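# Stack one keg centred on top of the other

## Task

Place one keg standing upright and centred on top of the second keg, so that it stays there on its own without any arm holding it; afterwards open the grippers and pull the arms away. The arm feet (metres) and headings (degrees counter-clockwise from +x) are: arm1 x=+0.42 y=+0.46 z=+0.70 facing -98; arm2 x=+0.01 y=+0.47 z=+0.61 facing -81; arm3 x=-0.44 y=+0.52 z=+0.66 facing -97; arm4 x=-0.59 y=-0.23 z=+0.60 facing +58; arm5 x=+0.02 y=-0.46 z=+0.76 facing +81; arm6 x=+0.46 y=-0.52 z=+0.66 facing +108.

## Robot and tools

Setup: six identical i2rt Big YAM arms named arm1 to arm6, each a six-joint arm with a two-finger gripper and a wrist camera (arm1_cam_wrist ... arm6_cam_wrist). A fixed room camera, cam_high, also watches. Arms 1-3 stand on the +y side facing roughly -y; arms 4-6 stand on the -y side facing roughly +y. The hand reaches about 1.0 m from the joint1 axis. Loose objects may occasionally get a brief shove from outside.

Frame: one shared scene frame, origin on the floor, +z up. "hand" is the point halfway between the fingertips; its z axis runs along the fingers, and the fingers open and close along its y axis. Hand poses are derived from each arm's true foot pose, which is never printed.

Tool execute_actions: arguments "actions" (a list holding a single action, or empty) and optional "cameras". The action is one object keyed by arm name; each arm entry holds "joints", an object mapping joint names to absolute targets (not offsets). You may name any subset of arms and joints; all named motions begin together and may finish at different moments. Keys and ranges:
- joint1_rad, -2.879 to 2.879 rad: base yaw, positive = counter-clockwise viewed from above; 0 points the arm along its foot's heading.
- joint2_rad, 0 to 3.141: shoulder; 0 has the upper arm lying back about level, increasing raises it and then brings it forward.
- joint3_rad, 0 to 3.019: elbow; 0 is fully folded, increasing straightens.
- joint4_rad, -1.692 to 1.57: hand pitch, positive tips the fingers up.
- joint5_rad, -1.57 to 1.57: sideways hand swing, positive toward the arm's right.
- joint6_rad, -2.094 to 2.094: hand roll, positive is clockwise when viewed from behind the hand.
- gripper_m, 0 to 0.093 m: fingertip gap. Each finger pad pushes with at most roughly 50-62 N (some less).
Tolerances counted as arrived: ±0.045, ±0.14, ±0.09, ±0.055, ±0.03, ±0.035 rad and ±0.003 m. An action lasts 15 s at most. Joints run at different speeds, so the hand can sweep a wide arc between postures; plan via safe intermediate poses. "cameras" lists which images to return (names above or "all"); omitted/null means all, [] means none. An unknown key, camera or out-of-range value rejects the whole call and nothing moves. An arm or joint you omit may keep driving toward its previous target.

Results: each robot's state (joint_positions, joint torques, joint_status, on_its_own) plus images, ordered as named in the "pictures" line. joint_status per joint: reached, "off_target" (stopped short and may still push), "contact_stop" or "time_out" (the old target is dropped and the joint holds in place, except a timed-out joint still pushing toward a target no more than 0.375, 0.375, 0.113, 0.225, 0.075, 0.3 rad away for joints 1-6; it will continue if the path clears), "not_followed" (a built-in collision check withheld that arm's joint targets; a "cause:" line often explains; the gripper part still runs, and the withheld targets may be retried on later actions until replaced by acceptable ones). on_its_own covers what the call didn't command; "held at" gives the target a joint holds, not its position. To relieve a pushing joint, command its currently reported position. Tiny target changes may produce no motion. A joint bearing a load sags. Torque readings are total drive output with per-arm offset, scale and noise, and are nonzero even in free air.

Tool wait: "seconds" 0 to 10; commands nothing new and returns state and images like an empty action. Tool zoom_image: "camera" and "region" [x0, y0, x1, y1] in pixels from the top-left of that camera's latest full image, at most 504 x 504. Tool read_manual: optional "section" ("licences"), returns licence text only. Tool finished_scene: "scene" = current scene number; irreversible, call it only once the result is final and stable. If any call reports a stop, later execute_actions, wait and finished_scene calls in that same reply are skipped.

Hazards: the robot keeps holding its last command while you think. A Big YAM does not yield on contact; it keeps pressing, possibly hard. Hard pressing between two arms fails the run; hard hits may too. The self/inter-arm collision check can react late and ignores fingers, gripper housings and wrist cameras; no state line reports arm-to-arm touching. Objects touching arms do not count as collisions. Sustained loads heat motors: a MOTOR HOT line appears from 85 °C; at 100 °C an OVER-TEMPERATURE FAULT drops that arm (gripper included) until it cools, and its unfinished keys show "limit_stop_at_motor_heat" - resend those targets afterward. Avoid drops, slips, slams and hard shoves of the kegs; lower the top keg gently, confirm it is centred and upright with images, then release and retract.

Each tool is called after ">>>" as name([rows], argument=value, ...), one row to a line, values as JSON.

## Session

>>> execute_actions(actions=[])

Scene clock: 0.00 s.
Joint torques (N m, as the arm reports them, + toward a larger angle): no reading
arm1.joint_positions: joint1_rad=+0.335 joint2_rad=+0.552 joint3_rad=+1.370 joint4_rad=-1.331 joint5_rad=+0.108 joint6_rad=-0.405 gripper_m=+0.094
arm1.joint_status: not commanded
arm1.hand: x=+0.4428 y=+0.2492 z=+1.2473 quat_wxyz=(-0.282, -0.424, -0.752, +0.418) (m; scene frame)
arm2.joint_positions: joint1_rad=-0.242 joint2_rad=+0.622 joint3_rad=+1.469 joint4_rad=-1.475 joint5_rad=-0.151 joint6_rad=+0.288 gripper_m=+0.095
arm2.joint_status: not commanded
arm2.hand: x=+0.0204 y=+0.2620 z=+1.1543 quat_wxyz=(-0.392, -0.713, -0.533, +0.232) (m; scene frame)
arm3.joint_positions: joint1_rad=+0.167 joint2_rad=+0.609 joint3_rad=+1.467 joint4_rad=-1.241 joint5_rad=+0.190 joint6_rad=+0.489 gripper_m=+0.095
arm3.joint_status: not commanded
arm3.hand: x=-0.4689 y=+0.2897 z=+1.2622 quat_wxyz=(-0.444, -0.729, -0.394, +0.340) (m; scene frame)
arm4.joint_positions: joint1_rad=-0.407 joint2_rad=+0.532 joint3_rad=+1.318 joint4_rad=-1.422 joint5_rad=-0.044 joint6_rad=-0.500 gripper_m=+0.094
arm4.joint_status: not commanded
arm4.hand: x=-0.4380 y=-0.1079 z=+1.1075 quat_wxyz=(-0.452, +0.478, -0.752, -0.036) (m; scene frame)
arm5.joint_positions: joint1_rad=+0.310 joint2_rad=+0.629 joint3_rad=+1.465 joint4_rad=-1.187 joint5_rad=+0.267 joint6_rad=+0.089 gripper_m=+0.095
arm5.joint_status: not commanded
arm5.hand: x=+0.0331 y=-0.2214 z=+1.3672 quat_wxyz=(-0.438, +0.536, -0.614, -0.380) (m; scene frame)
arm6.joint_positions: joint1_rad=-0.104 joint2_rad=+0.546 joint3_rad=+1.337 joint4_rad=-1.509 joint5_rad=-0.206 joint6_rad=+0.511 gripper_m=+0.094
arm6.joint_status: not commanded
arm6.hand: x=+0.3842 y=-0.3415 z=+1.1558 quat_wxyz=(-0.085, +0.572, -0.706, -0.408) (m; scene frame)
pictures: arm1_cam_wrist, arm2_cam_wrist, arm3_cam_wrist, arm4_cam_wrist, arm5_cam_wrist, arm6_cam_wrist, cam_high
Images, in order (width x height): arm1_cam_wrist 504x504, arm2_cam_wrist 504x504, arm3_cam_wrist 504x504, arm4_cam_wrist 504x504, arm5_cam_wrist 504x504, arm6_cam_wrist 504x504, cam_high 504x504.

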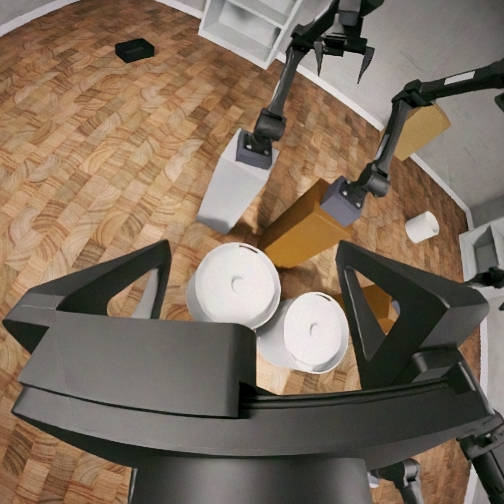

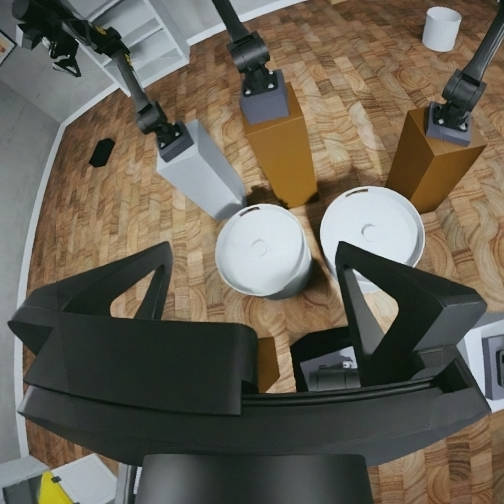

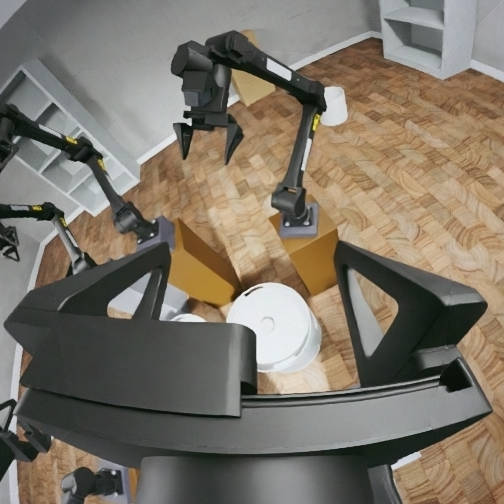

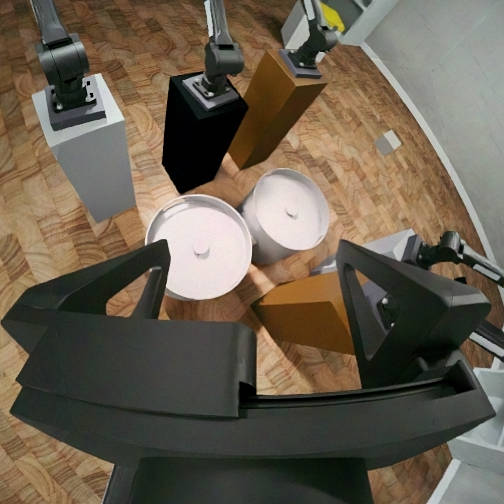

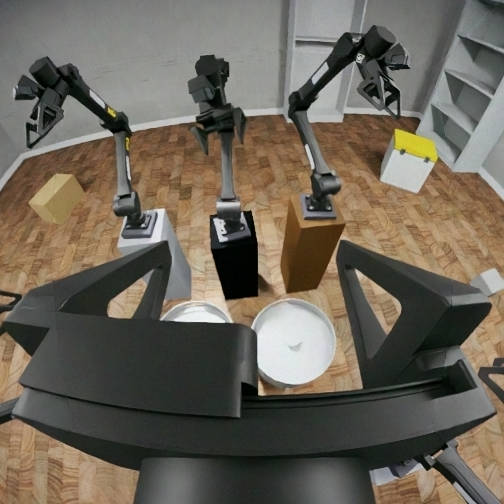

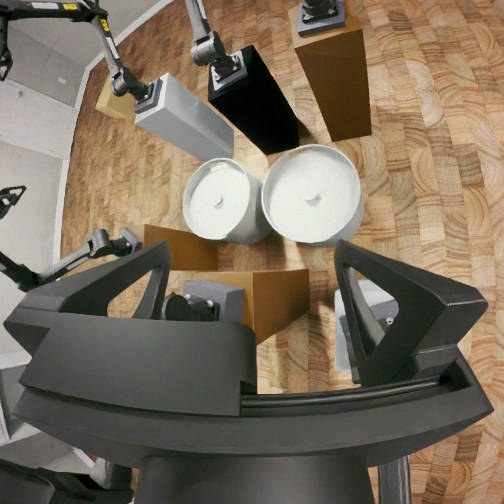

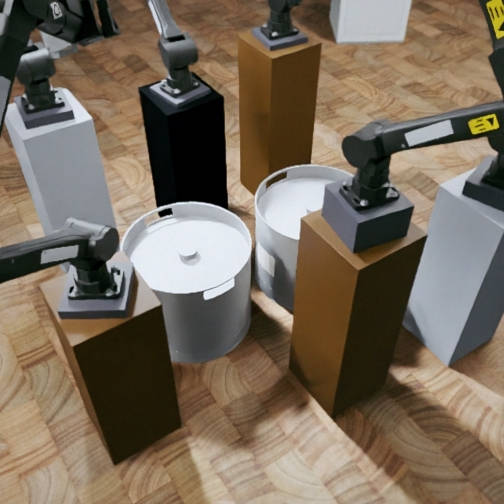

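>>> execute_actions([
  {"arm1":{"joints":{"joint1_rad":-0.015,"joint2_rad":1.916,"joint3_rad":0.638,"joint4_rad":-0.293,"joint5_rad":0,"joint6_rad":-0.94}},"arm2":{"joints":{"joint1_rad":0.08,"joint2_rad":1.657,"joint3_rad":0.692,"joint4_rad":-0.606,"joint5_rad":0,"joint6_rad":1.02}},"arm5":{"joints":{"joint1_rad":-0.058,"joint2_rad":2.125,"joint3_rad":0.684,"joint4_rad":-0.13,"joint5_rad":0,"joint6_rad":-1.0}},"arm6":{"joints":{"joint1_rad":-0.082,"joint2_rad":1.88,"joint3_rad":0.824,"joint4_rad":-0.515,"joint5_rad":0,"joint6_rad":1.02}},"arm3":{"joints":{"joint1_rad":-0.1,"joint2_rad":0.2,"joint3_rad":1.3}},"arm4":{"joints":{"joint1_rad":0,"joint2_rad":0.2,"joint3_rad":1.3}}},
])

Scene clock: 5.60 s.
Joint torques (N m, as the arm reports them, + toward a larger angle): arm1=[ 0.54 -9.67  3.06  0.66 -0.16 -0.03] | arm2=[-0.45 -7.23  7.31  0.98  0.07  0.18] | arm3=[-1.08  9.11  5.51  1.89  0.06  0.01] | arm4=[-0.69 10.51  6.76  2.41  0.04  0.06] | arm5=[  3.34 -16.38   1.73   0.6   -0.23  -0.11] | arm6=[  0.07 -13.85   3.31   0.17   0.21   0.05]
arm1.joint_positions: joint1_rad=-0.011 joint2_rad=+1.906 joint3_rad=+0.631 joint4_rad=-0.309 joint5_rad=+0.001 joint6_rad=-0.928 gripper_m=+0.094
arm1.joint_status: all done
arm1.hand: x=+0.3744 y=+0.1454 z=+0.5558 quat_wxyz=(+0.002, -0.383, -0.924, -0.008) (m; scene frame)
arm2.joint_positions: joint1_rad=+0.073 joint2_rad=+1.636 joint3_rad=+0.682 joint4_rad=-0.621 joint5_rad=-0.002 joint6_rad=+1.007 gripper_m=+0.095
arm2.joint_status: all done
arm2.hand: x=+0.0881 y=+0.1457 z=+0.5508 quat_wxyz=(+0.005, -0.921, -0.390, -0.002) (m; scene frame)
arm3.joint_positions: joint1_rad=-0.090 joint2_rad=+0.188 joint3_rad=+1.303 joint4_rad=-1.241 joint5_rad=+0.190 joint6_rad=+0.489 gripper_m=+0.095
arm3.joint_status: all done
arm3.hand: x=-0.4930 y=+0.4532 z=+1.2423 quat_wxyz=(-0.481, -0.708, -0.257, +0.449) (m; scene frame)
arm4.joint_positions: joint1_rad=-0.002 joint2_rad=+0.190 joint3_rad=+1.293 joint4_rad=-1.422 joint5_rad=-0.044 joint6_rad=-0.500 gripper_m=+0.094
arm4.joint_status: all done
arm4.hand: x=-0.5667 y=-0.1639 z=+1.1337 quat_wxyz=(-0.564, +0.567, -0.579, -0.158) (m; scene frame)
arm5.joint_positions: joint1_rad=-0.061 joint2_rad=+2.117 joint3_rad=+0.684 joint4_rad=-0.142 joint5_rad=+0.004 joint6_rad=-0.986 gripper_m=+0.095
arm5.joint_status: all done
arm5.hand: x=+0.0942 y=-0.1401 z=+0.5525 quat_wxyz=(+0.001, +0.919, -0.395, +0.000) (m; scene frame)
arm6.joint_positions: joint1_rad=-0.094 joint2_rad=+1.877 joint3_rad=+0.829 joint4_rad=-0.531 joint5_rad=-0.002 joint6_rad=+1.008 gripper_m=+0.094
arm6.joint_status: all done
arm6.hand: x=+0.3768 y=-0.1408 z=+0.5506 quat_wxyz=(+0.000, +0.380, -0.925, +0.010) (m; scene frame)
pictures: arm1_cam_wrist, arm2_cam_wrist, arm3_cam_wrist, arm4_cam_wrist, arm5_cam_wrist, arm6_cam_wrist, cam_high
Images, in order (width x height): arm1_cam_wrist 504x504, arm2_cam_wrist 504x504, arm3_cam_wrist 504x504, arm4_cam_wrist 504x504, arm5_cam_wrist 504x504, arm6_cam_wrist 504x504, cam_high 504x504.

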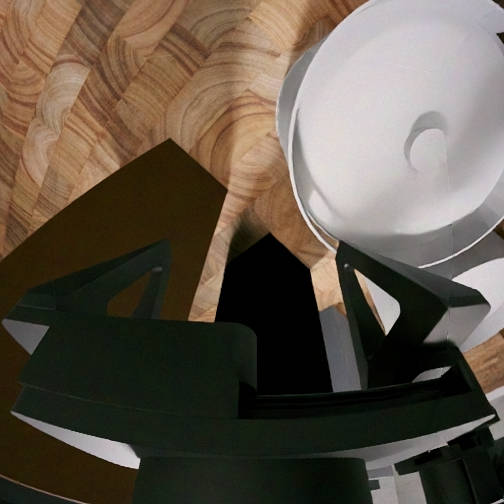

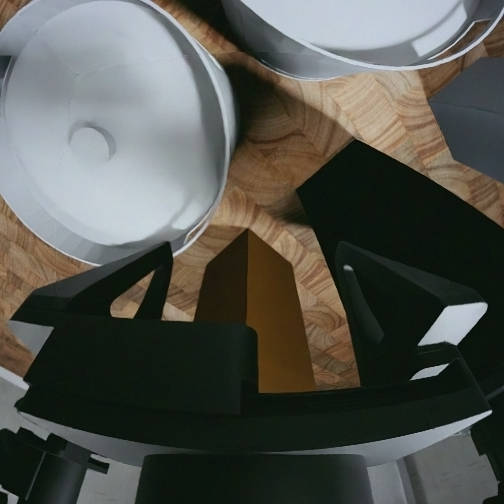

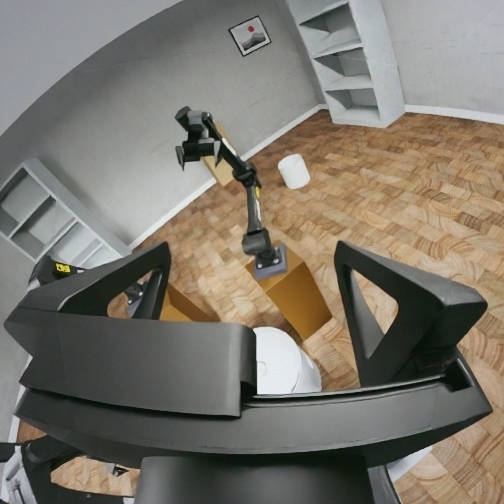

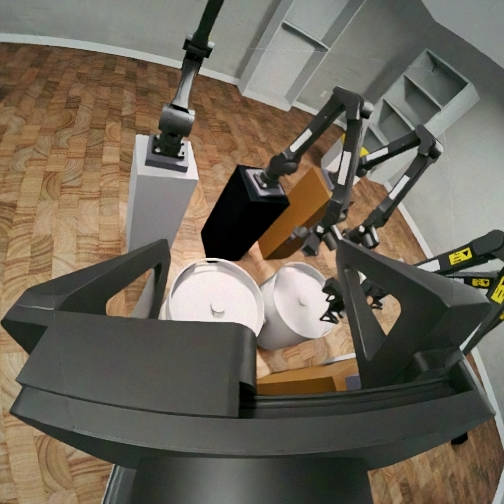

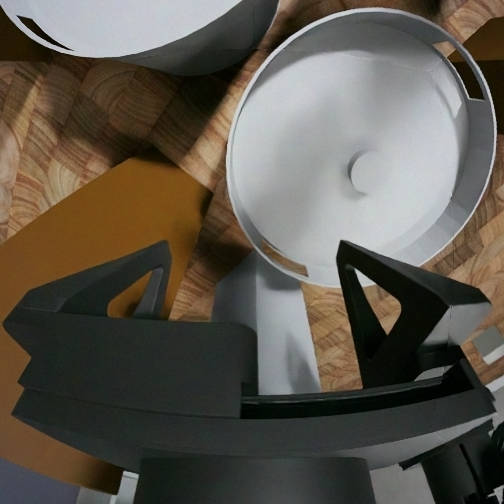

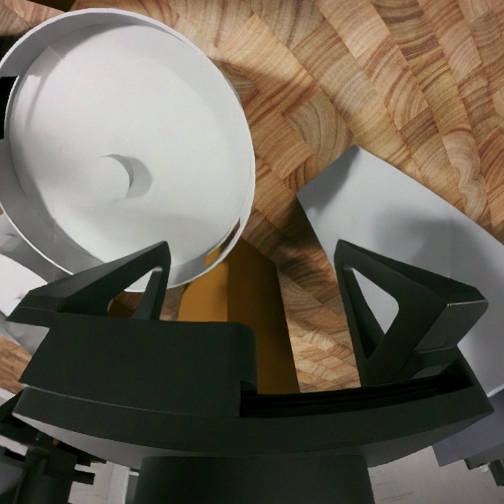

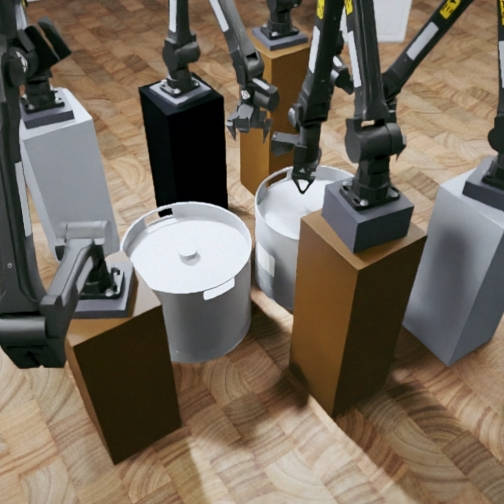

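>>> execute_actions([
  {"arm1":{"joints":{"joint1_rad":-0.06,"joint2_rad":2.302,"joint3_rad":0.85,"joint4_rad":-0.119,"joint6_rad":-0.98}},"arm2":{"joints":{"joint1_rad":0.034,"joint2_rad":2.037,"joint3_rad":0.806,"joint4_rad":-0.34,"joint6_rad":0.98}},"arm5":{"joints":{"joint1_rad":-0.045,"joint2_rad":2.497,"joint3_rad":0.747,"joint4_rad":0.179}},"arm6":{"joints":{"joint1_rad":0.005,"joint2_rad":2.177,"joint3_rad":0.799,"joint4_rad":-0.193,"joint6_rad":1.09}}},
])

Scene clock: 8.73 s.
Joint torques (N m, as the arm reports them, + toward a larger angle): arm1=[  0.47 -13.36   1.3    0.28  -0.17  -0.02] | arm2=[ -1.82 -10.91   4.24   0.86   0.06  -0.07] | arm3=[-1.08  9.21  5.53  1.89  0.06  0.01] | arm4=[-0.55 10.6   6.78  2.38  0.03  0.07] | arm5=[  2.86 -17.59  -1.46   0.72  -0.26  -0.05] | arm6=[ -1.11 -15.93   1.36   0.1    0.12   0.07]
arm1.joint_positions: joint1_rad=-0.053 joint2_rad=+2.300 joint3_rad=+0.845 joint4_rad=-0.126 joint5_rad=+0.001 joint6_rad=-0.968 gripper_m=+0.094
arm1.joint_status: all done
arm1.hand: x=+0.3526 y=+0.1011 z=+0.4435 quat_wxyz=(+0.001, -0.383, -0.924, -0.007) (m; scene frame)
arm2.joint_positions: joint1_rad=+0.045 joint2_rad=+2.026 joint3_rad=+0.800 joint4_rad=-0.355 joint5_rad=-0.002 joint6_rad=+0.993 gripper_m=+0.095
arm2.joint_status: all done
arm2.hand: x=+0.0877 y=+0.1032 z=+0.4396 quat_wxyz=(+0.008, -0.923, -0.384, -0.002) (m; scene frame)
arm3.joint_positions: joint1_rad=-0.090 joint2_rad=+0.188 joint3_rad=+1.303 joint4_rad=-1.241 joint5_rad=+0.190 joint6_rad=+0.489 gripper_m=+0.095
arm3.joint_status: not commanded
arm3.hand: x=-0.4930 y=+0.4532 z=+1.2423 quat_wxyz=(-0.481, -0.708, -0.257, +0.449) (m; scene frame)
arm4.joint_positions: joint1_rad=-0.002 joint2_rad=+0.190 joint3_rad=+1.293 joint4_rad=-1.422 joint5_rad=-0.044 joint6_rad=-0.500 gripper_m=+0.094
arm4.joint_status: not commanded
arm4.hand: x=-0.5667 y=-0.1639 z=+1.1337 quat_wxyz=(-0.564, +0.567, -0.579, -0.158) (m; scene frame)
arm5.joint_positions: joint1_rad=-0.053 joint2_rad=+2.499 joint3_rad=+0.744 joint4_rad=+0.167 joint5_rad=+0.003 joint6_rad=-0.987 gripper_m=+0.095
arm5.joint_status: all done
arm5.hand: x=+0.0831 y=-0.1747 z=+0.4395 quat_wxyz=(+0.007, +0.921, -0.390, +0.001) (m; scene frame)
arm6.joint_positions: joint1_rad=+0.009 joint2_rad=+2.181 joint3_rad=+0.798 joint4_rad=-0.210 joint5_rad=+0.000 joint6_rad=+1.078 gripper_m=+0.094
arm6.joint_status: all done
arm6.hand: x=+0.3487 y=-0.1798 z=+0.4372 quat_wxyz=(-0.001, +0.395, -0.918, +0.017) (m; scene frame)
pictures: arm1_cam_wrist, arm2_cam_wrist, arm3_cam_wrist, arm4_cam_wrist, arm5_cam_wrist, arm6_cam_wrist, cam_high
Images, in order (width x height): arm1_cam_wrist 504x504, arm2_cam_wrist 504x504, arm3_cam_wrist 504x504, arm4_cam_wrist 504x504, arm5_cam_wrist 504x504, arm6_cam_wrist 504x504, cam_high 504x504.

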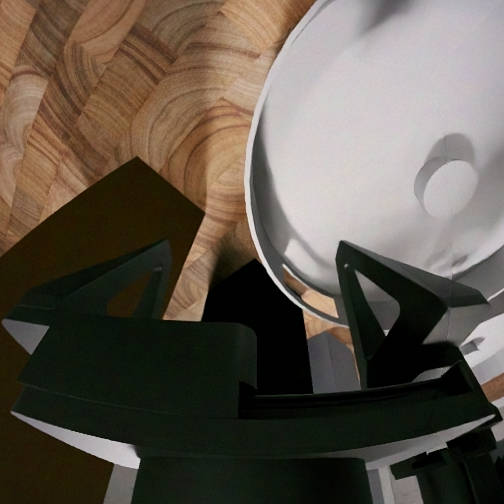

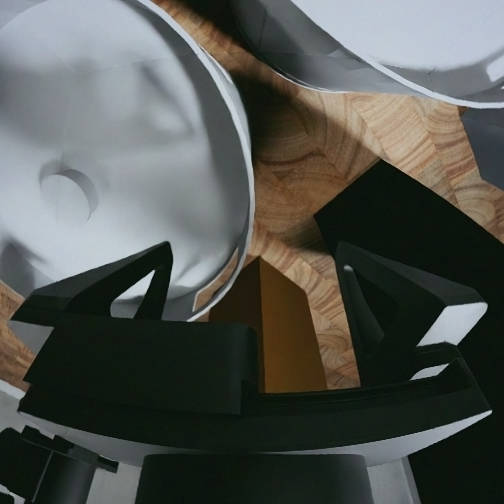

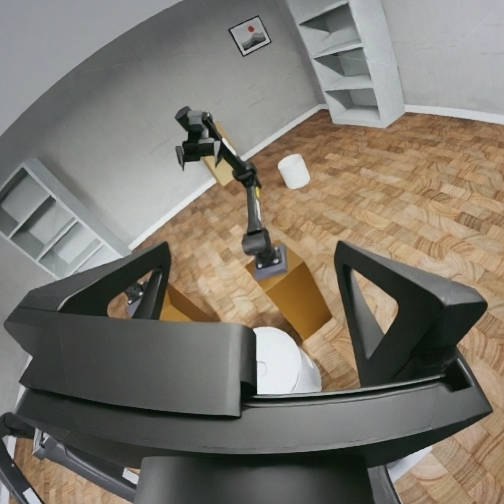

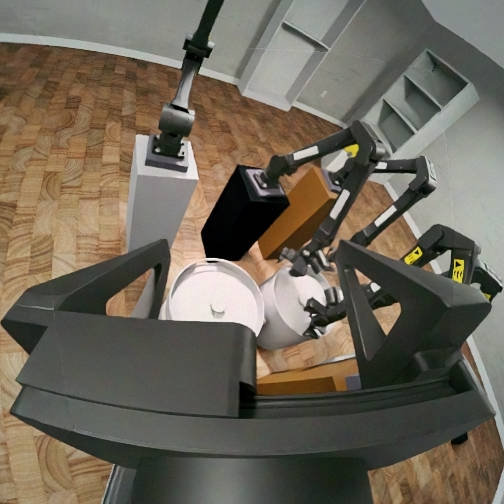

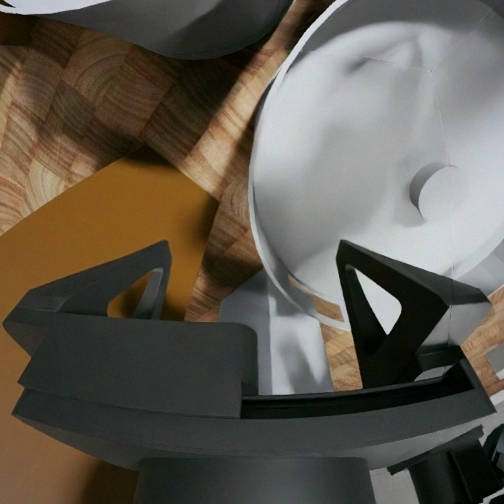

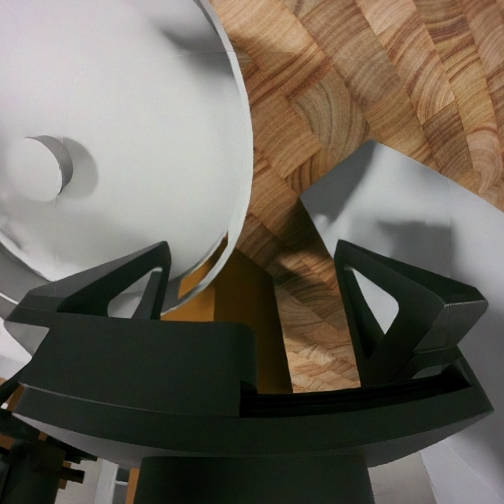

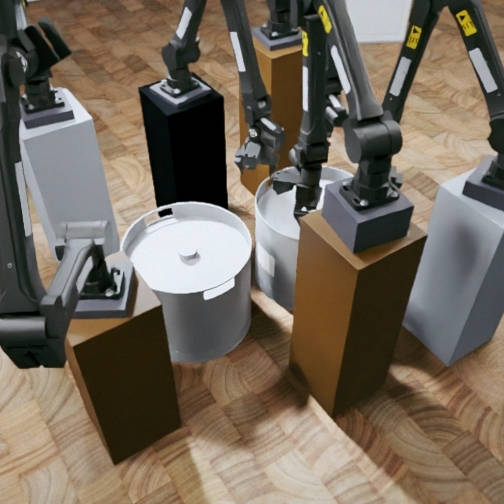

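>>> execute_actions([
  {"arm1":{"joints":{"joint2_rad":2.595,"joint3_rad":0.997,"joint4_rad":0.04}},"arm2":{"joints":{"joint2_rad":2.334,"joint3_rad":0.885,"joint4_rad":-0.105}},"arm5":{"joints":{"joint2_rad":2.798,"joint3_rad":0.95,"joint4_rad":0.29}},"arm6":{"joints":{"joint2_rad":2.478,"joint3_rad":0.92,"joint4_rad":0.015}}},
])

Scene clock: 10.87 s.
Joint torques (N m, as the arm reports them, + toward a larger angle): arm1=[ 0.59 -9.36 -0.51  0.53  0.02 -0.02] | arm2=[ -1.76 -12.48   2.1    0.97   0.03  -0.06] | arm3=[-1.07  9.19  5.53  1.88  0.06  0.01] | arm4=[-0.62 10.67  6.79  2.36  0.04  0.06] | arm5=[  3.61 -18.25  -2.8    0.53  -0.2   -0.02] | arm6=[ -0.71 -16.97  -0.34   0.09   0.14   0.04]
arm1.joint_positions: joint1_rad=-0.056 joint2_rad=+2.521 joint3_rad=+1.010 joint4_rad=+0.032 joint5_rad=-0.004 joint6_rad=-0.968 gripper_m=+0.094
arm1.joint_status: all done
arm1.hand: x=+0.3438 y=+0.0538 z=+0.3703 quat_wxyz=(-0.012, -0.384, -0.922, +0.042) (m; scene frame)
arm2.joint_positions: joint1_rad=+0.044 joint2_rad=+2.326 joint3_rad=+0.879 joint4_rad=-0.120 joint5_rad=-0.001 joint6_rad=+0.992 gripper_m=+0.095
arm2.joint_status: all done
arm2.hand: x=+0.0876 y=+0.1010 z=+0.3387 quat_wxyz=(+0.001, -0.923, -0.384, +0.000) (m; scene frame)
arm3.joint_positions: joint1_rad=-0.090 joint2_rad=+0.188 joint3_rad=+1.303 joint4_rad=-1.241 joint5_rad=+0.190 joint6_rad=+0.489 gripper_m=+0.095
arm3.joint_status: not commanded
arm3.hand: x=-0.4930 y=+0.4532 z=+1.2423 quat_wxyz=(-0.481, -0.708, -0.257, +0.449) (m; scene frame)
arm4.joint_positions: joint1_rad=-0.002 joint2_rad=+0.190 joint3_rad=+1.293 joint4_rad=-1.422 joint5_rad=-0.044 joint6_rad=-0.500 gripper_m=+0.094
arm4.joint_status: not commanded
arm4.hand: x=-0.5667 y=-0.1639 z=+1.1337 quat_wxyz=(-0.564, +0.567, -0.579, -0.158) (m; scene frame)
arm5.joint_positions: joint1_rad=-0.051 joint2_rad=+2.801 joint3_rad=+0.948 joint4_rad=+0.282 joint5_rad=+0.003 joint6_rad=-0.987 gripper_m=+0.095
arm5.joint_status: all done
arm5.hand: x=+0.0832 y=-0.1703 z=+0.3382 quat_wxyz=(-0.002, +0.921, -0.390, -0.001) (m; scene frame)
arm6.joint_positions: joint1_rad=+0.009 joint2_rad=+2.476 joint3_rad=+0.920 joint4_rad=+0.001 joint5_rad=+0.001 joint6_rad=+1.079 gripper_m=+0.094
arm6.joint_status: all done
arm6.hand: x=+0.3464 y=-0.1707 z=+0.3394 quat_wxyz=(-0.003, +0.395, -0.919, -0.002) (m; scene frame)
pictures: arm1_cam_wrist, arm2_cam_wrist, arm3_cam_wrist, arm4_cam_wrist, arm5_cam_wrist, arm6_cam_wrist, cam_high
Images, in order (width x height): arm1_cam_wrist 504x504, arm2_cam_wrist 504x504, arm3_cam_wrist 504x504, arm4_cam_wrist 504x504, arm5_cam_wrist 504x504, arm6_cam_wrist 504x504, cam_high 504x504.

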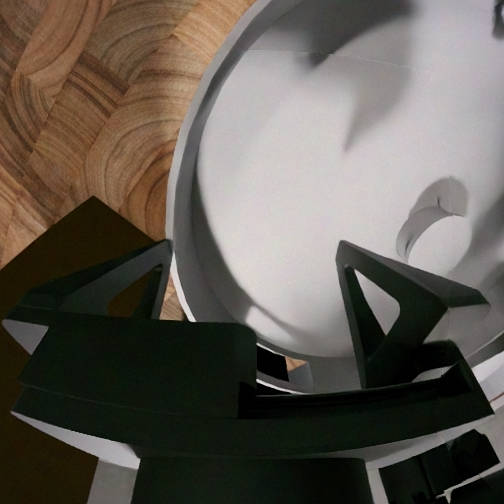

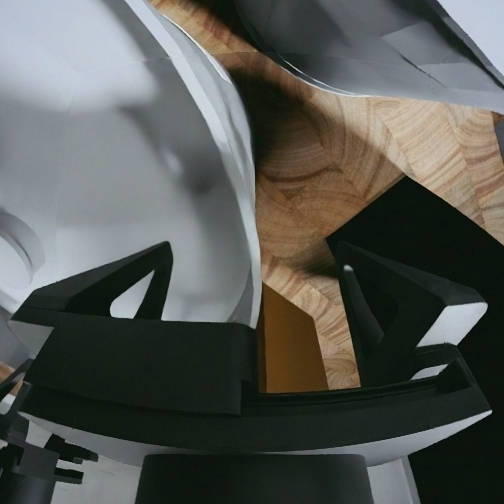

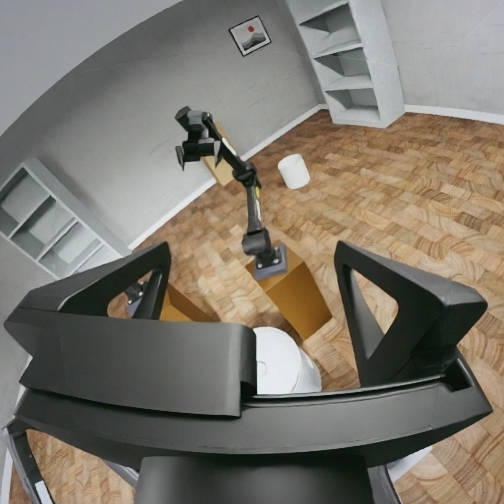

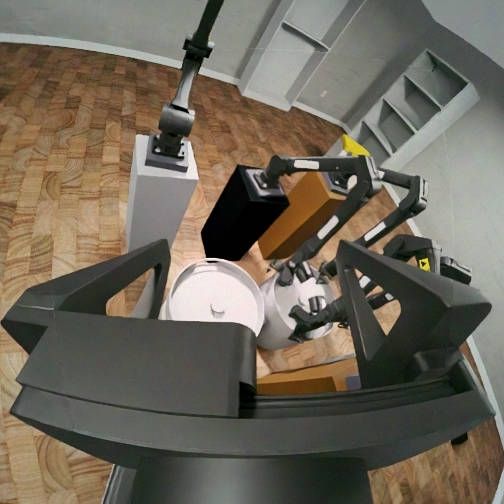

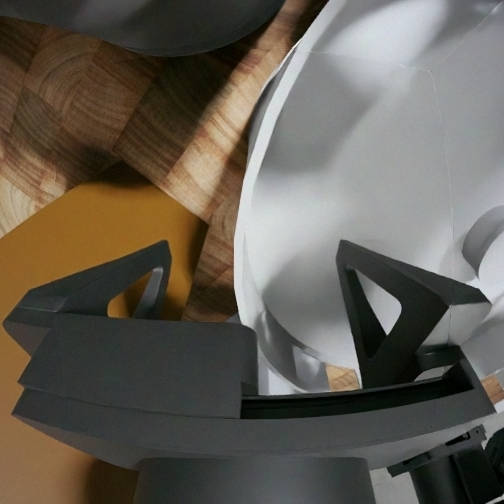

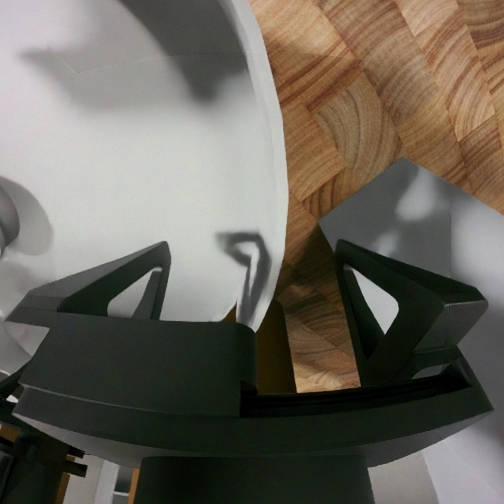

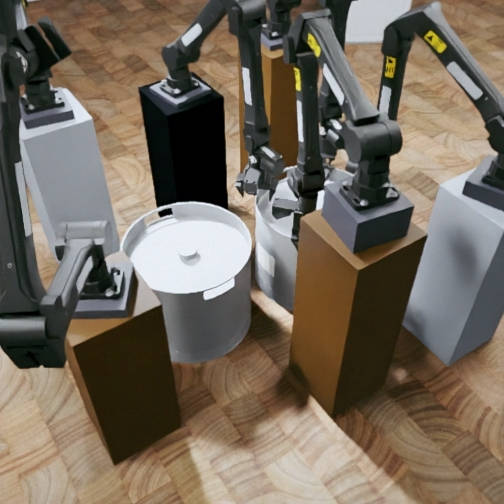

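>>> execute_actions([
  {"arm1":{"joints":{"joint2_rad":2.46,"joint3_rad":0.91,"joint4_rad":-0.04}},"arm2":{"joints":{"joint2_rad":2.365,"joint3_rad":0.895,"joint4_rad":-0.09}},"arm5":{"joints":{"joint2_rad":2.83,"joint3_rad":0.965,"joint4_rad":0.30}},"arm6":{"joints":{"joint2_rad":2.51,"joint3_rad":0.915,"joint4_rad":0.03}}},
], cameras=[])

>>> execute_actions([
  {"arm1":{"joints":{"joint2_rad":2.55,"joint3_rad":0.96,"joint4_rad":0.0}}},
], cameras=[])

>>> execute_actions([
  {"arm1":{"joints":{"joint2_rad":2.63,"joint3_rad":1.015,"joint4_rad":0.05}}},
], cameras=["arm1_cam_wrist","arm6_cam_wrist"])

>>> execute_actions([
  {"arm1":{"joints":{"gripper_m":0}},"arm2":{"joints":{"gripper_m":0}},"arm5":{"joints":{"gripper_m":0}},"arm6":{"joints":{"gripper_m":0}}},
], cameras=["arm1_cam_wrist"])

Scene clock: 13.40 s.
Joint torques (N m, as the arm reports them, + toward a larger angle): arm1=[  0.5  -14.1    0.03  -0.52  -0.04   0.  ] | arm2=[ -1.8  -10.34   2.47   0.99   0.03  -0.06] | arm3=[-1.07  9.23  5.52  1.89  0.06  0.01] | arm4=[-0.69 10.68  6.78  2.37  0.04  0.06] | arm5=[  3.26 -16.15  -1.78   0.62  -0.18  -0.06] | arm6=[ -0.53 -15.98  -0.85   0.18   0.03   0.13]
arm1.joint_positions: joint1_rad=-0.056 joint2_rad=+2.462 joint3_rad=+0.910 joint4_rad=-0.031 joint5_rad=-0.003 joint6_rad=-0.969 gripper_m=+0.094
arm1.joint_status: all done
arm1.hand: x=+0.3531 y=+0.1044 z=+0.3892 quat_wxyz=(+0.000, -0.384, -0.923, -0.008) (m; scene frame)
arm2.joint_positions: joint1_rad=+0.044 joint2_rad=+2.329 joint3_rad=+0.885 joint4_rad=-0.105 joint5_rad=-0.001 joint6_rad=+0.992 gripper_m=+0.095
arm2.joint_status: all done
arm2.hand: x=+0.0891 y=+0.0943 z=+0.3381 quat_wxyz=(-0.008, -0.923, -0.384, +0.001) (m; scene frame)
arm3.joint_positions: joint1_rad=-0.090 joint2_rad=+0.188 joint3_rad=+1.303 joint4_rad=-1.241 joint5_rad=+0.190 joint6_rad=+0.489 gripper_m=+0.095
arm3.joint_status: not commanded
arm3.hand: x=-0.4930 y=+0.4532 z=+1.2423 quat_wxyz=(-0.481, -0.708, -0.257, +0.449) (m; scene frame)
arm4.joint_positions: joint1_rad=-0.002 joint2_rad=+0.190 joint3_rad=+1.293 joint4_rad=-1.422 joint5_rad=-0.044 joint6_rad=-0.500 gripper_m=+0.094
arm4.joint_status: not commanded
arm4.hand: x=-0.5667 y=-0.1639 z=+1.1337 quat_wxyz=(-0.564, +0.567, -0.579, -0.158) (m; scene frame)
arm5.joint_positions: joint1_rad=-0.051 joint2_rad=+2.805 joint3_rad=+0.958 joint4_rad=+0.289 joint5_rad=+0.003 joint6_rad=-0.987 gripper_m=+0.095
arm5.joint_status: all done
arm5.hand: x=+0.0844 y=-0.1649 z=+0.3360 quat_wxyz=(-0.008, +0.921, -0.390, -0.002) (m; scene frame)
arm6.joint_positions: joint1_rad=+0.009 joint2_rad=+2.494 joint3_rad=+0.920 joint4_rad=+0.014 joint5_rad=+0.001 joint6_rad=+1.079 gripper_m=+0.094
arm6.joint_status: all done
arm6.hand: x=+0.3479 y=-0.1753 z=+0.3333 quat_wxyz=(-0.003, +0.395, -0.919, +0.001) (m; scene frame)
pictures: none
No camera images: the call's "cameras" was empty. Leave "cameras" out to get every camera's image.

Scene clock: 14.20 s.
Joint torques (N m, as the arm reports them, + toward a larger angle): arm1=[  0.39 -12.85  -0.23   0.44  -0.03  -0.02] | arm2=[ -1.8  -10.32   2.45   0.98   0.03  -0.06] | arm3=[-1.11  9.2   5.52  1.89  0.06  0.01] | arm4=[-0.46 10.67  6.78  2.37  0.04  0.06] | arm5=[  3.35 -16.88  -2.05   0.63  -0.25  -0.1 ] | arm6=[ -1.07 -14.88  -0.73   0.27   0.06   0.12]
arm1.joint_positions: joint1_rad=-0.056 joint2_rad=+2.532 joint3_rad=+0.961 joint4_rad=-0.011 joint5_rad=-0.003 joint6_rad=-0.969 gripper_m=+0.094
arm1.joint_status: all done
arm1.hand: x=+0.3521 y=+0.0989 z=+0.3652 quat_wxyz=(+0.000, -0.384, -0.923, -0.007) (m; scene frame)
arm2.joint_positions: joint1_rad=+0.044 joint2_rad=+2.329 joint3_rad=+0.885 joint4_rad=-0.105 joint5_rad=-0.001 joint6_rad=+0.992 gripper_m=+0.095
arm2.joint_status: not commanded
arm2.hand: x=+0.0891 y=+0.0943 z=+0.3381 quat_wxyz=(-0.008, -0.923, -0.384, +0.001) (m; scene frame)
arm3.joint_positions: joint1_rad=-0.090 joint2_rad=+0.188 joint3_rad=+1.303 joint4_rad=-1.241 joint5_rad=+0.190 joint6_rad=+0.489 gripper_m=+0.095
arm3.joint_status: not commanded
arm3.hand: x=-0.4930 y=+0.4532 z=+1.2423 quat_wxyz=(-0.481, -0.708, -0.257, +0.449) (m; scene frame)
arm4.joint_positions: joint1_rad=-0.002 joint2_rad=+0.190 joint3_rad=+1.293 joint4_rad=-1.422 joint5_rad=-0.044 joint6_rad=-0.500 gripper_m=+0.094
arm4.joint_status: not commanded
arm4.hand: x=-0.5667 y=-0.1639 z=+1.1337 quat_wxyz=(-0.564, +0.567, -0.579, -0.158) (m; scene frame)
arm5.joint_positions: joint1_rad=-0.051 joint2_rad=+2.805 joint3_rad=+0.958 joint4_rad=+0.289 joint5_rad=+0.003 joint6_rad=-0.987 gripper_m=+0.095
arm5.joint_status: not commanded
arm5.hand: x=+0.0844 y=-0.1649 z=+0.3360 quat_wxyz=(-0.008, +0.921, -0.390, -0.002) (m; scene frame)
arm6.joint_positions: joint1_rad=+0.009 joint2_rad=+2.494 joint3_rad=+0.920 joint4_rad=+0.014 joint5_rad=+0.001 joint6_rad=+1.079 gripper_m=+0.094
arm6.joint_status: not commanded
arm6.hand: x=+0.3479 y=-0.1753 z=+0.3333 quat_wxyz=(-0.003, +0.395, -0.919, +0.001) (m; scene frame)
pictures: none
No camera images: the call's "cameras" was empty. Leave "cameras" out to get every camera's image.

Scene clock: 14.97 s.
Joint torques (N m, as the arm reports them, + toward a larger angle): arm1=[  0.57 -13.21  -0.38   0.53  -0.02  -0.01] | arm2=[ -1.75 -10.41   2.46   0.97   0.03  -0.06] | arm3=[-1.06  9.21  5.53  1.89  0.06  0.01] | arm4=[-0.56 10.63  6.78  2.35  0.04  0.06] | arm5=[  3.11 -15.74  -2.13   0.72  -0.17  -0.03] | arm6=[ -0.36 -15.    -0.98   0.21   0.08   0.06]
arm1.joint_positions: joint1_rad=-0.056 joint2_rad=+2.611 joint3_rad=+1.016 joint4_rad=+0.038 joint5_rad=-0.003 joint6_rad=-0.969 gripper_m=+0.094
arm1.joint_status: all done
arm1.hand: x=+0.3507 y=+0.0913 z=+0.3369 quat_wxyz=(-0.003, -0.384, -0.923, +0.004) (m; scene frame)
arm2.joint_positions: joint1_rad=+0.044 joint2_rad=+2.329 joint3_rad=+0.885 joint4_rad=-0.105 joint5_rad=-0.001 joint6_rad=+0.992 gripper_m=+0.095
arm2.joint_status: not commanded
arm2.hand: x=+0.0891 y=+0.0943 z=+0.3381 quat_wxyz=(-0.008, -0.923, -0.384, +0.001) (m; scene frame)
arm3.joint_positions: joint1_rad=-0.090 joint2_rad=+0.188 joint3_rad=+1.303 joint4_rad=-1.241 joint5_rad=+0.190 joint6_rad=+0.489 gripper_m=+0.095
arm3.joint_status: not commanded
arm3.hand: x=-0.4930 y=+0.4532 z=+1.2423 quat_wxyz=(-0.481, -0.708, -0.257, +0.449) (m; scene frame)
arm4.joint_positions: joint1_rad=-0.002 joint2_rad=+0.190 joint3_rad=+1.293 joint4_rad=-1.422 joint5_rad=-0.044 joint6_rad=-0.500 gripper_m=+0.094
arm4.joint_status: not commanded
arm4.hand: x=-0.5667 y=-0.1639 z=+1.1337 quat_wxyz=(-0.564, +0.567, -0.579, -0.158) (m; scene frame)
arm5.joint_positions: joint1_rad=-0.051 joint2_rad=+2.805 joint3_rad=+0.958 joint4_rad=+0.289 joint5_rad=+0.003 joint6_rad=-0.987 gripper_m=+0.095
arm5.joint_status: not commanded
arm5.hand: x=+0.0844 y=-0.1649 z=+0.3360 quat_wxyz=(-0.008, +0.921, -0.390, -0.002) (m; scene frame)
arm6.joint_positions: joint1_rad=+0.009 joint2_rad=+2.494 joint3_rad=+0.920 joint4_rad=+0.014 joint5_rad=+0.001 joint6_rad=+1.079 gripper_m=+0.094
arm6.joint_status: not commanded
arm6.hand: x=+0.3479 y=-0.1753 z=+0.3333 quat_wxyz=(-0.003, +0.395, -0.919, +0.001) (m; scene frame)
pictures: arm1_cam_wrist, arm6_cam_wrist
Images, in order (width x height): arm1_cam_wrist 504x504, arm6_cam_wrist 504x504.

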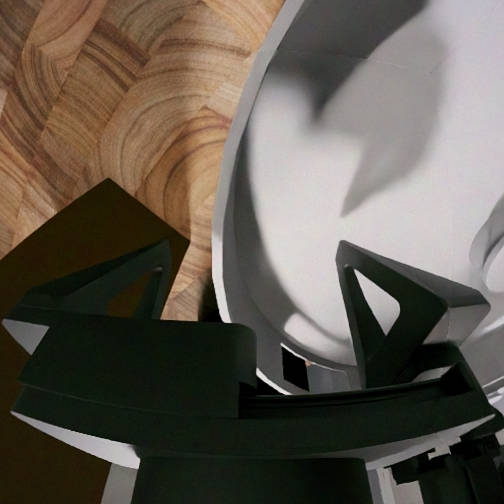

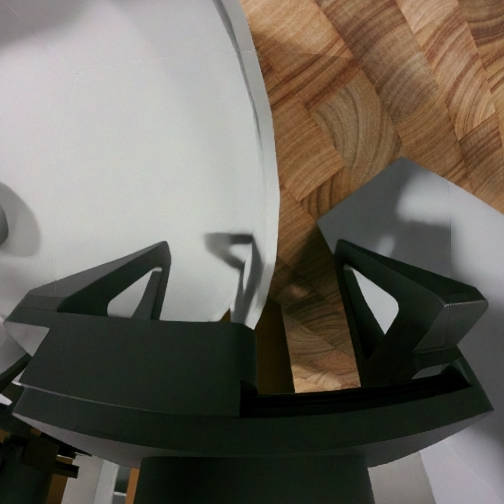

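Scene clock: 15.93 s.
Joint torques (N m, as the arm reports them, + toward a larger angle): arm1=[  0.09 -13.41   0.65   0.5    0.01   0.28] | arm2=[ -1.64 -10.56   2.91   1.01  -0.21   0.42] | arm3=[-1.08  9.22  5.53  1.9   0.06  0.01] | arm4=[-0.6  10.6   6.75  2.37  0.05  0.05] | arm5=[  3.45 -16.57  -1.57   0.58   0.14  -0.26] | arm6=[  0.55 -14.63  -0.42   0.19   0.3   -0.83]
arm1.joint_positions: joint1_rad=-0.048 joint2_rad=+2.619 joint3_rad=+0.998 joint4_rad=+0.038 joint5_rad=-0.003 joint6_rad=-0.996 gripper_m=+0.003
arm1.joint_status: all done
arm1.hand: x=+0.3563 y=+0.1055 z=+0.3346 quat_wxyz=(-0.001, -0.368, -0.930, -0.008) (m; scene frame)
arm2.joint_positions: joint1_rad=+0.043 joint2_rad=+2.334 joint3_rad=+0.878 joint4_rad=-0.106 joint5_rad=+0.005 joint6_rad=+0.945 gripper_m=+0.003
arm2.joint_status: gripper_m off_target (ended at +0.003, target +0.000)
arm2.hand: x=+0.0860 y=+0.1005 z=+0.3361 quat_wxyz=(-0.001, -0.915, -0.404, +0.003) (m; scene frame)
arm3.joint_positions: joint1_rad=-0.090 joint2_rad=+0.188 joint3_rad=+1.303 joint4_rad=-1.241 joint5_rad=+0.190 joint6_rad=+0.489 gripper_m=+0.095
arm3.joint_status: not commanded
arm3.hand: x=-0.4930 y=+0.4532 z=+1.2423 quat_wxyz=(-0.481, -0.708, -0.257, +0.449) (m; scene frame)
arm4.joint_positions: joint1_rad=-0.002 joint2_rad=+0.190 joint3_rad=+1.293 joint4_rad=-1.422 joint5_rad=-0.044 joint6_rad=-0.500 gripper_m=+0.094
arm4.joint_status: not commanded
arm4.hand: x=-0.5667 y=-0.1639 z=+1.1337 quat_wxyz=(-0.564, +0.567, -0.579, -0.158) (m; scene frame)
arm5.joint_positions: joint1_rad=-0.048 joint2_rad=+2.819 joint3_rad=+0.952 joint4_rad=+0.288 joint5_rad=-0.005 joint6_rad=-0.974 gripper_m=+0.003
arm5.joint_status: gripper_m off_target (ended at +0.003, target +0.000)
arm5.hand: x=+0.0795 y=-0.1760 z=+0.3329 quat_wxyz=(+0.003, +0.919, -0.394, -0.004) (m; scene frame)
arm6.joint_positions: joint1_rad=+0.004 joint2_rad=+2.496 joint3_rad=+0.914 joint4_rad=+0.019 joint5_rad=-0.005 joint6_rad=+1.184 gripper_m=+0.004
arm6.joint_status: gripper_m off_target (ended at +0.004, target +0.000)
arm6.hand: x=+0.3497 y=-0.1785 z=+0.3327 quat_wxyz=(+0.001, +0.344, -0.939, +0.002) (m; scene frame)
pictures: arm1_cam_wrist
Images, in order (width x height): arm1_cam_wrist 504x504.

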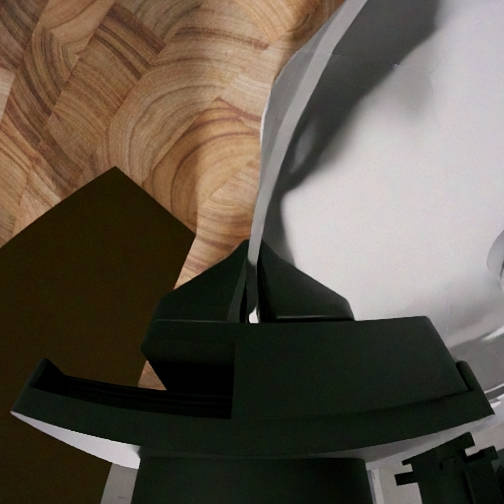

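>>> execute_actions([
  {"arm1":{"joints":{"joint1_rad":-0.048,"joint2_rad":2.345,"joint3_rad":0.89,"joint4_rad":-0.011,"joint6_rad":-0.996}},"arm2":{"joints":{"joint1_rad":0.043,"joint2_rad":2.075,"joint3_rad":0.855,"joint4_rad":-0.216,"joint6_rad":0.945}},"arm5":{"joints":{"joint2_rad":2.572,"joint3_rad":0.80,"joint4_rad":0.257,"joint6_rad":-0.974}},"arm6":{"joints":{"joint2_rad":2.224,"joint3_rad":0.84,"joint4_rad":-0.074,"joint6_rad":1.184}}},
], cameras=["arm1_cam_wrist","arm4_cam_wrist","cam_high"])

Scene clock: 18.40 s.
Joint torques (N m, as the arm reports them, + toward a larger angle): arm1=[  0.74 -21.79   0.3   -1.12  -0.22   0.16] | arm2=[ -1.07 -18.84   5.43   0.35  -0.19   0.18] | arm3=[-1.12  9.2   5.52  1.9   0.06  0.01] | arm4=[-0.64 10.67  6.78  2.39  0.04  0.06] | arm5=[  2.88 -26.05  -4.86   0.07  -0.16   0.01] | arm6=[  0.48 -24.47   1.26  -0.52   0.37  -0.21]
arm1.joint_positions: joint1_rad=-0.045 joint2_rad=+2.452 joint3_rad=+0.884 joint4_rad=+0.007 joint5_rad=+0.002 joint6_rad=-1.001 gripper_m=+0.003
arm1.joint_status: all done
arm1.hand: x=+0.3563 y=+0.1059 z=+0.3924 quat_wxyz=(+0.000, -0.364, -0.931, +0.004) (m; scene frame)
arm2.joint_positions: joint1_rad=+0.043 joint2_rad=+2.164 joint3_rad=+0.823 joint4_rad=-0.214 joint5_rad=+0.004 joint6_rad=+0.934 gripper_m=+0.003
arm2.joint_status: all done
arm2.hand: x=+0.0867 y=+0.0981 z=+0.3928 quat_wxyz=(-0.005, -0.912, -0.410, +0.003) (m; scene frame)
arm3.joint_positions: joint1_rad=-0.090 joint2_rad=+0.188 joint3_rad=+1.303 joint4_rad=-1.241 joint5_rad=+0.190 joint6_rad=+0.489 gripper_m=+0.095
arm3.joint_status: not commanded
arm3.hand: x=-0.4930 y=+0.4532 z=+1.2423 quat_wxyz=(-0.481, -0.708, -0.257, +0.449) (m; scene frame)
arm4.joint_positions: joint1_rad=-0.002 joint2_rad=+0.190 joint3_rad=+1.293 joint4_rad=-1.422 joint5_rad=-0.044 joint6_rad=-0.500 gripper_m=+0.094
arm4.joint_status: not commanded
arm4.hand: x=-0.5667 y=-0.1639 z=+1.1337 quat_wxyz=(-0.564, +0.567, -0.579, -0.158) (m; scene frame)
arm5.joint_positions: joint1_rad=-0.045 joint2_rad=+2.658 joint3_rad=+0.827 joint4_rad=+0.261 joint5_rad=+0.001 joint6_rad=-0.969 gripper_m=+0.003
arm5.joint_status: all done
arm5.hand: x=+0.0803 y=-0.1749 z=+0.3894 quat_wxyz=(-0.002, +0.918, -0.395, -0.002) (m; scene frame)
arm6.joint_positions: joint1_rad=+0.000 joint2_rad=+2.320 joint3_rad=+0.827 joint4_rad=-0.060 joint5_rad=-0.005 joint6_rad=+1.209 gripper_m=+0.003
arm6.joint_status: all done
arm6.hand: x=+0.3503 y=-0.1768 z=+0.3911 quat_wxyz=(+0.000, +0.331, -0.944, -0.003) (m; scene frame)
pictures: arm1_cam_wrist, arm4_cam_wrist, cam_high
Images, in order (width x height): arm1_cam_wrist 504x504, arm4_cam_wrist 504x504, cam_high 504x504.

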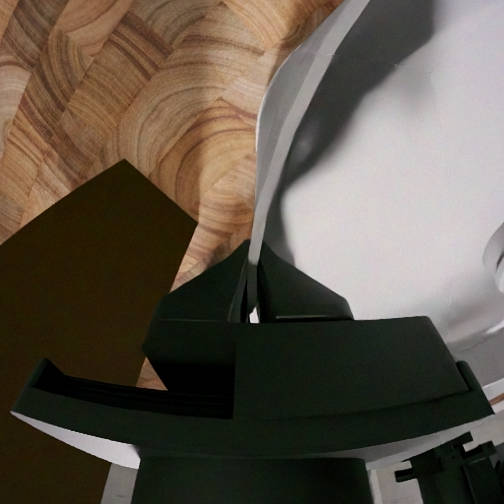

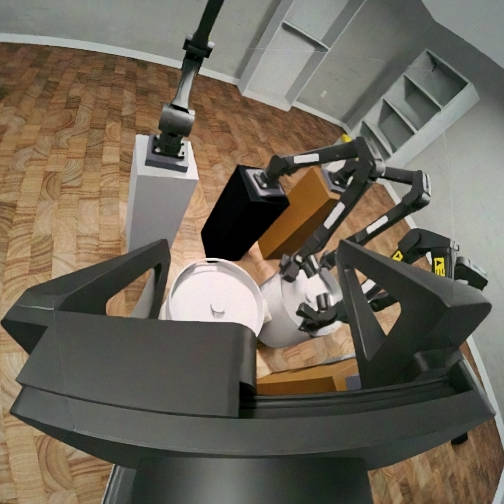

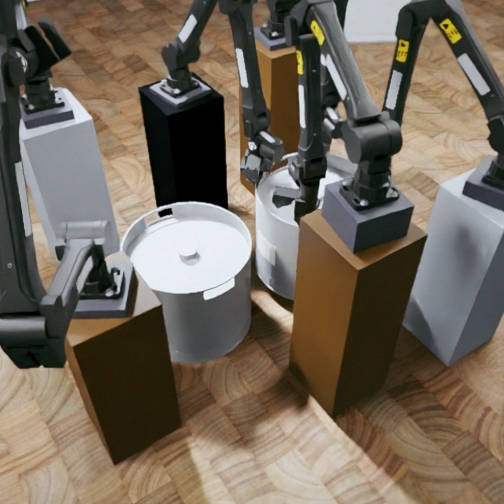

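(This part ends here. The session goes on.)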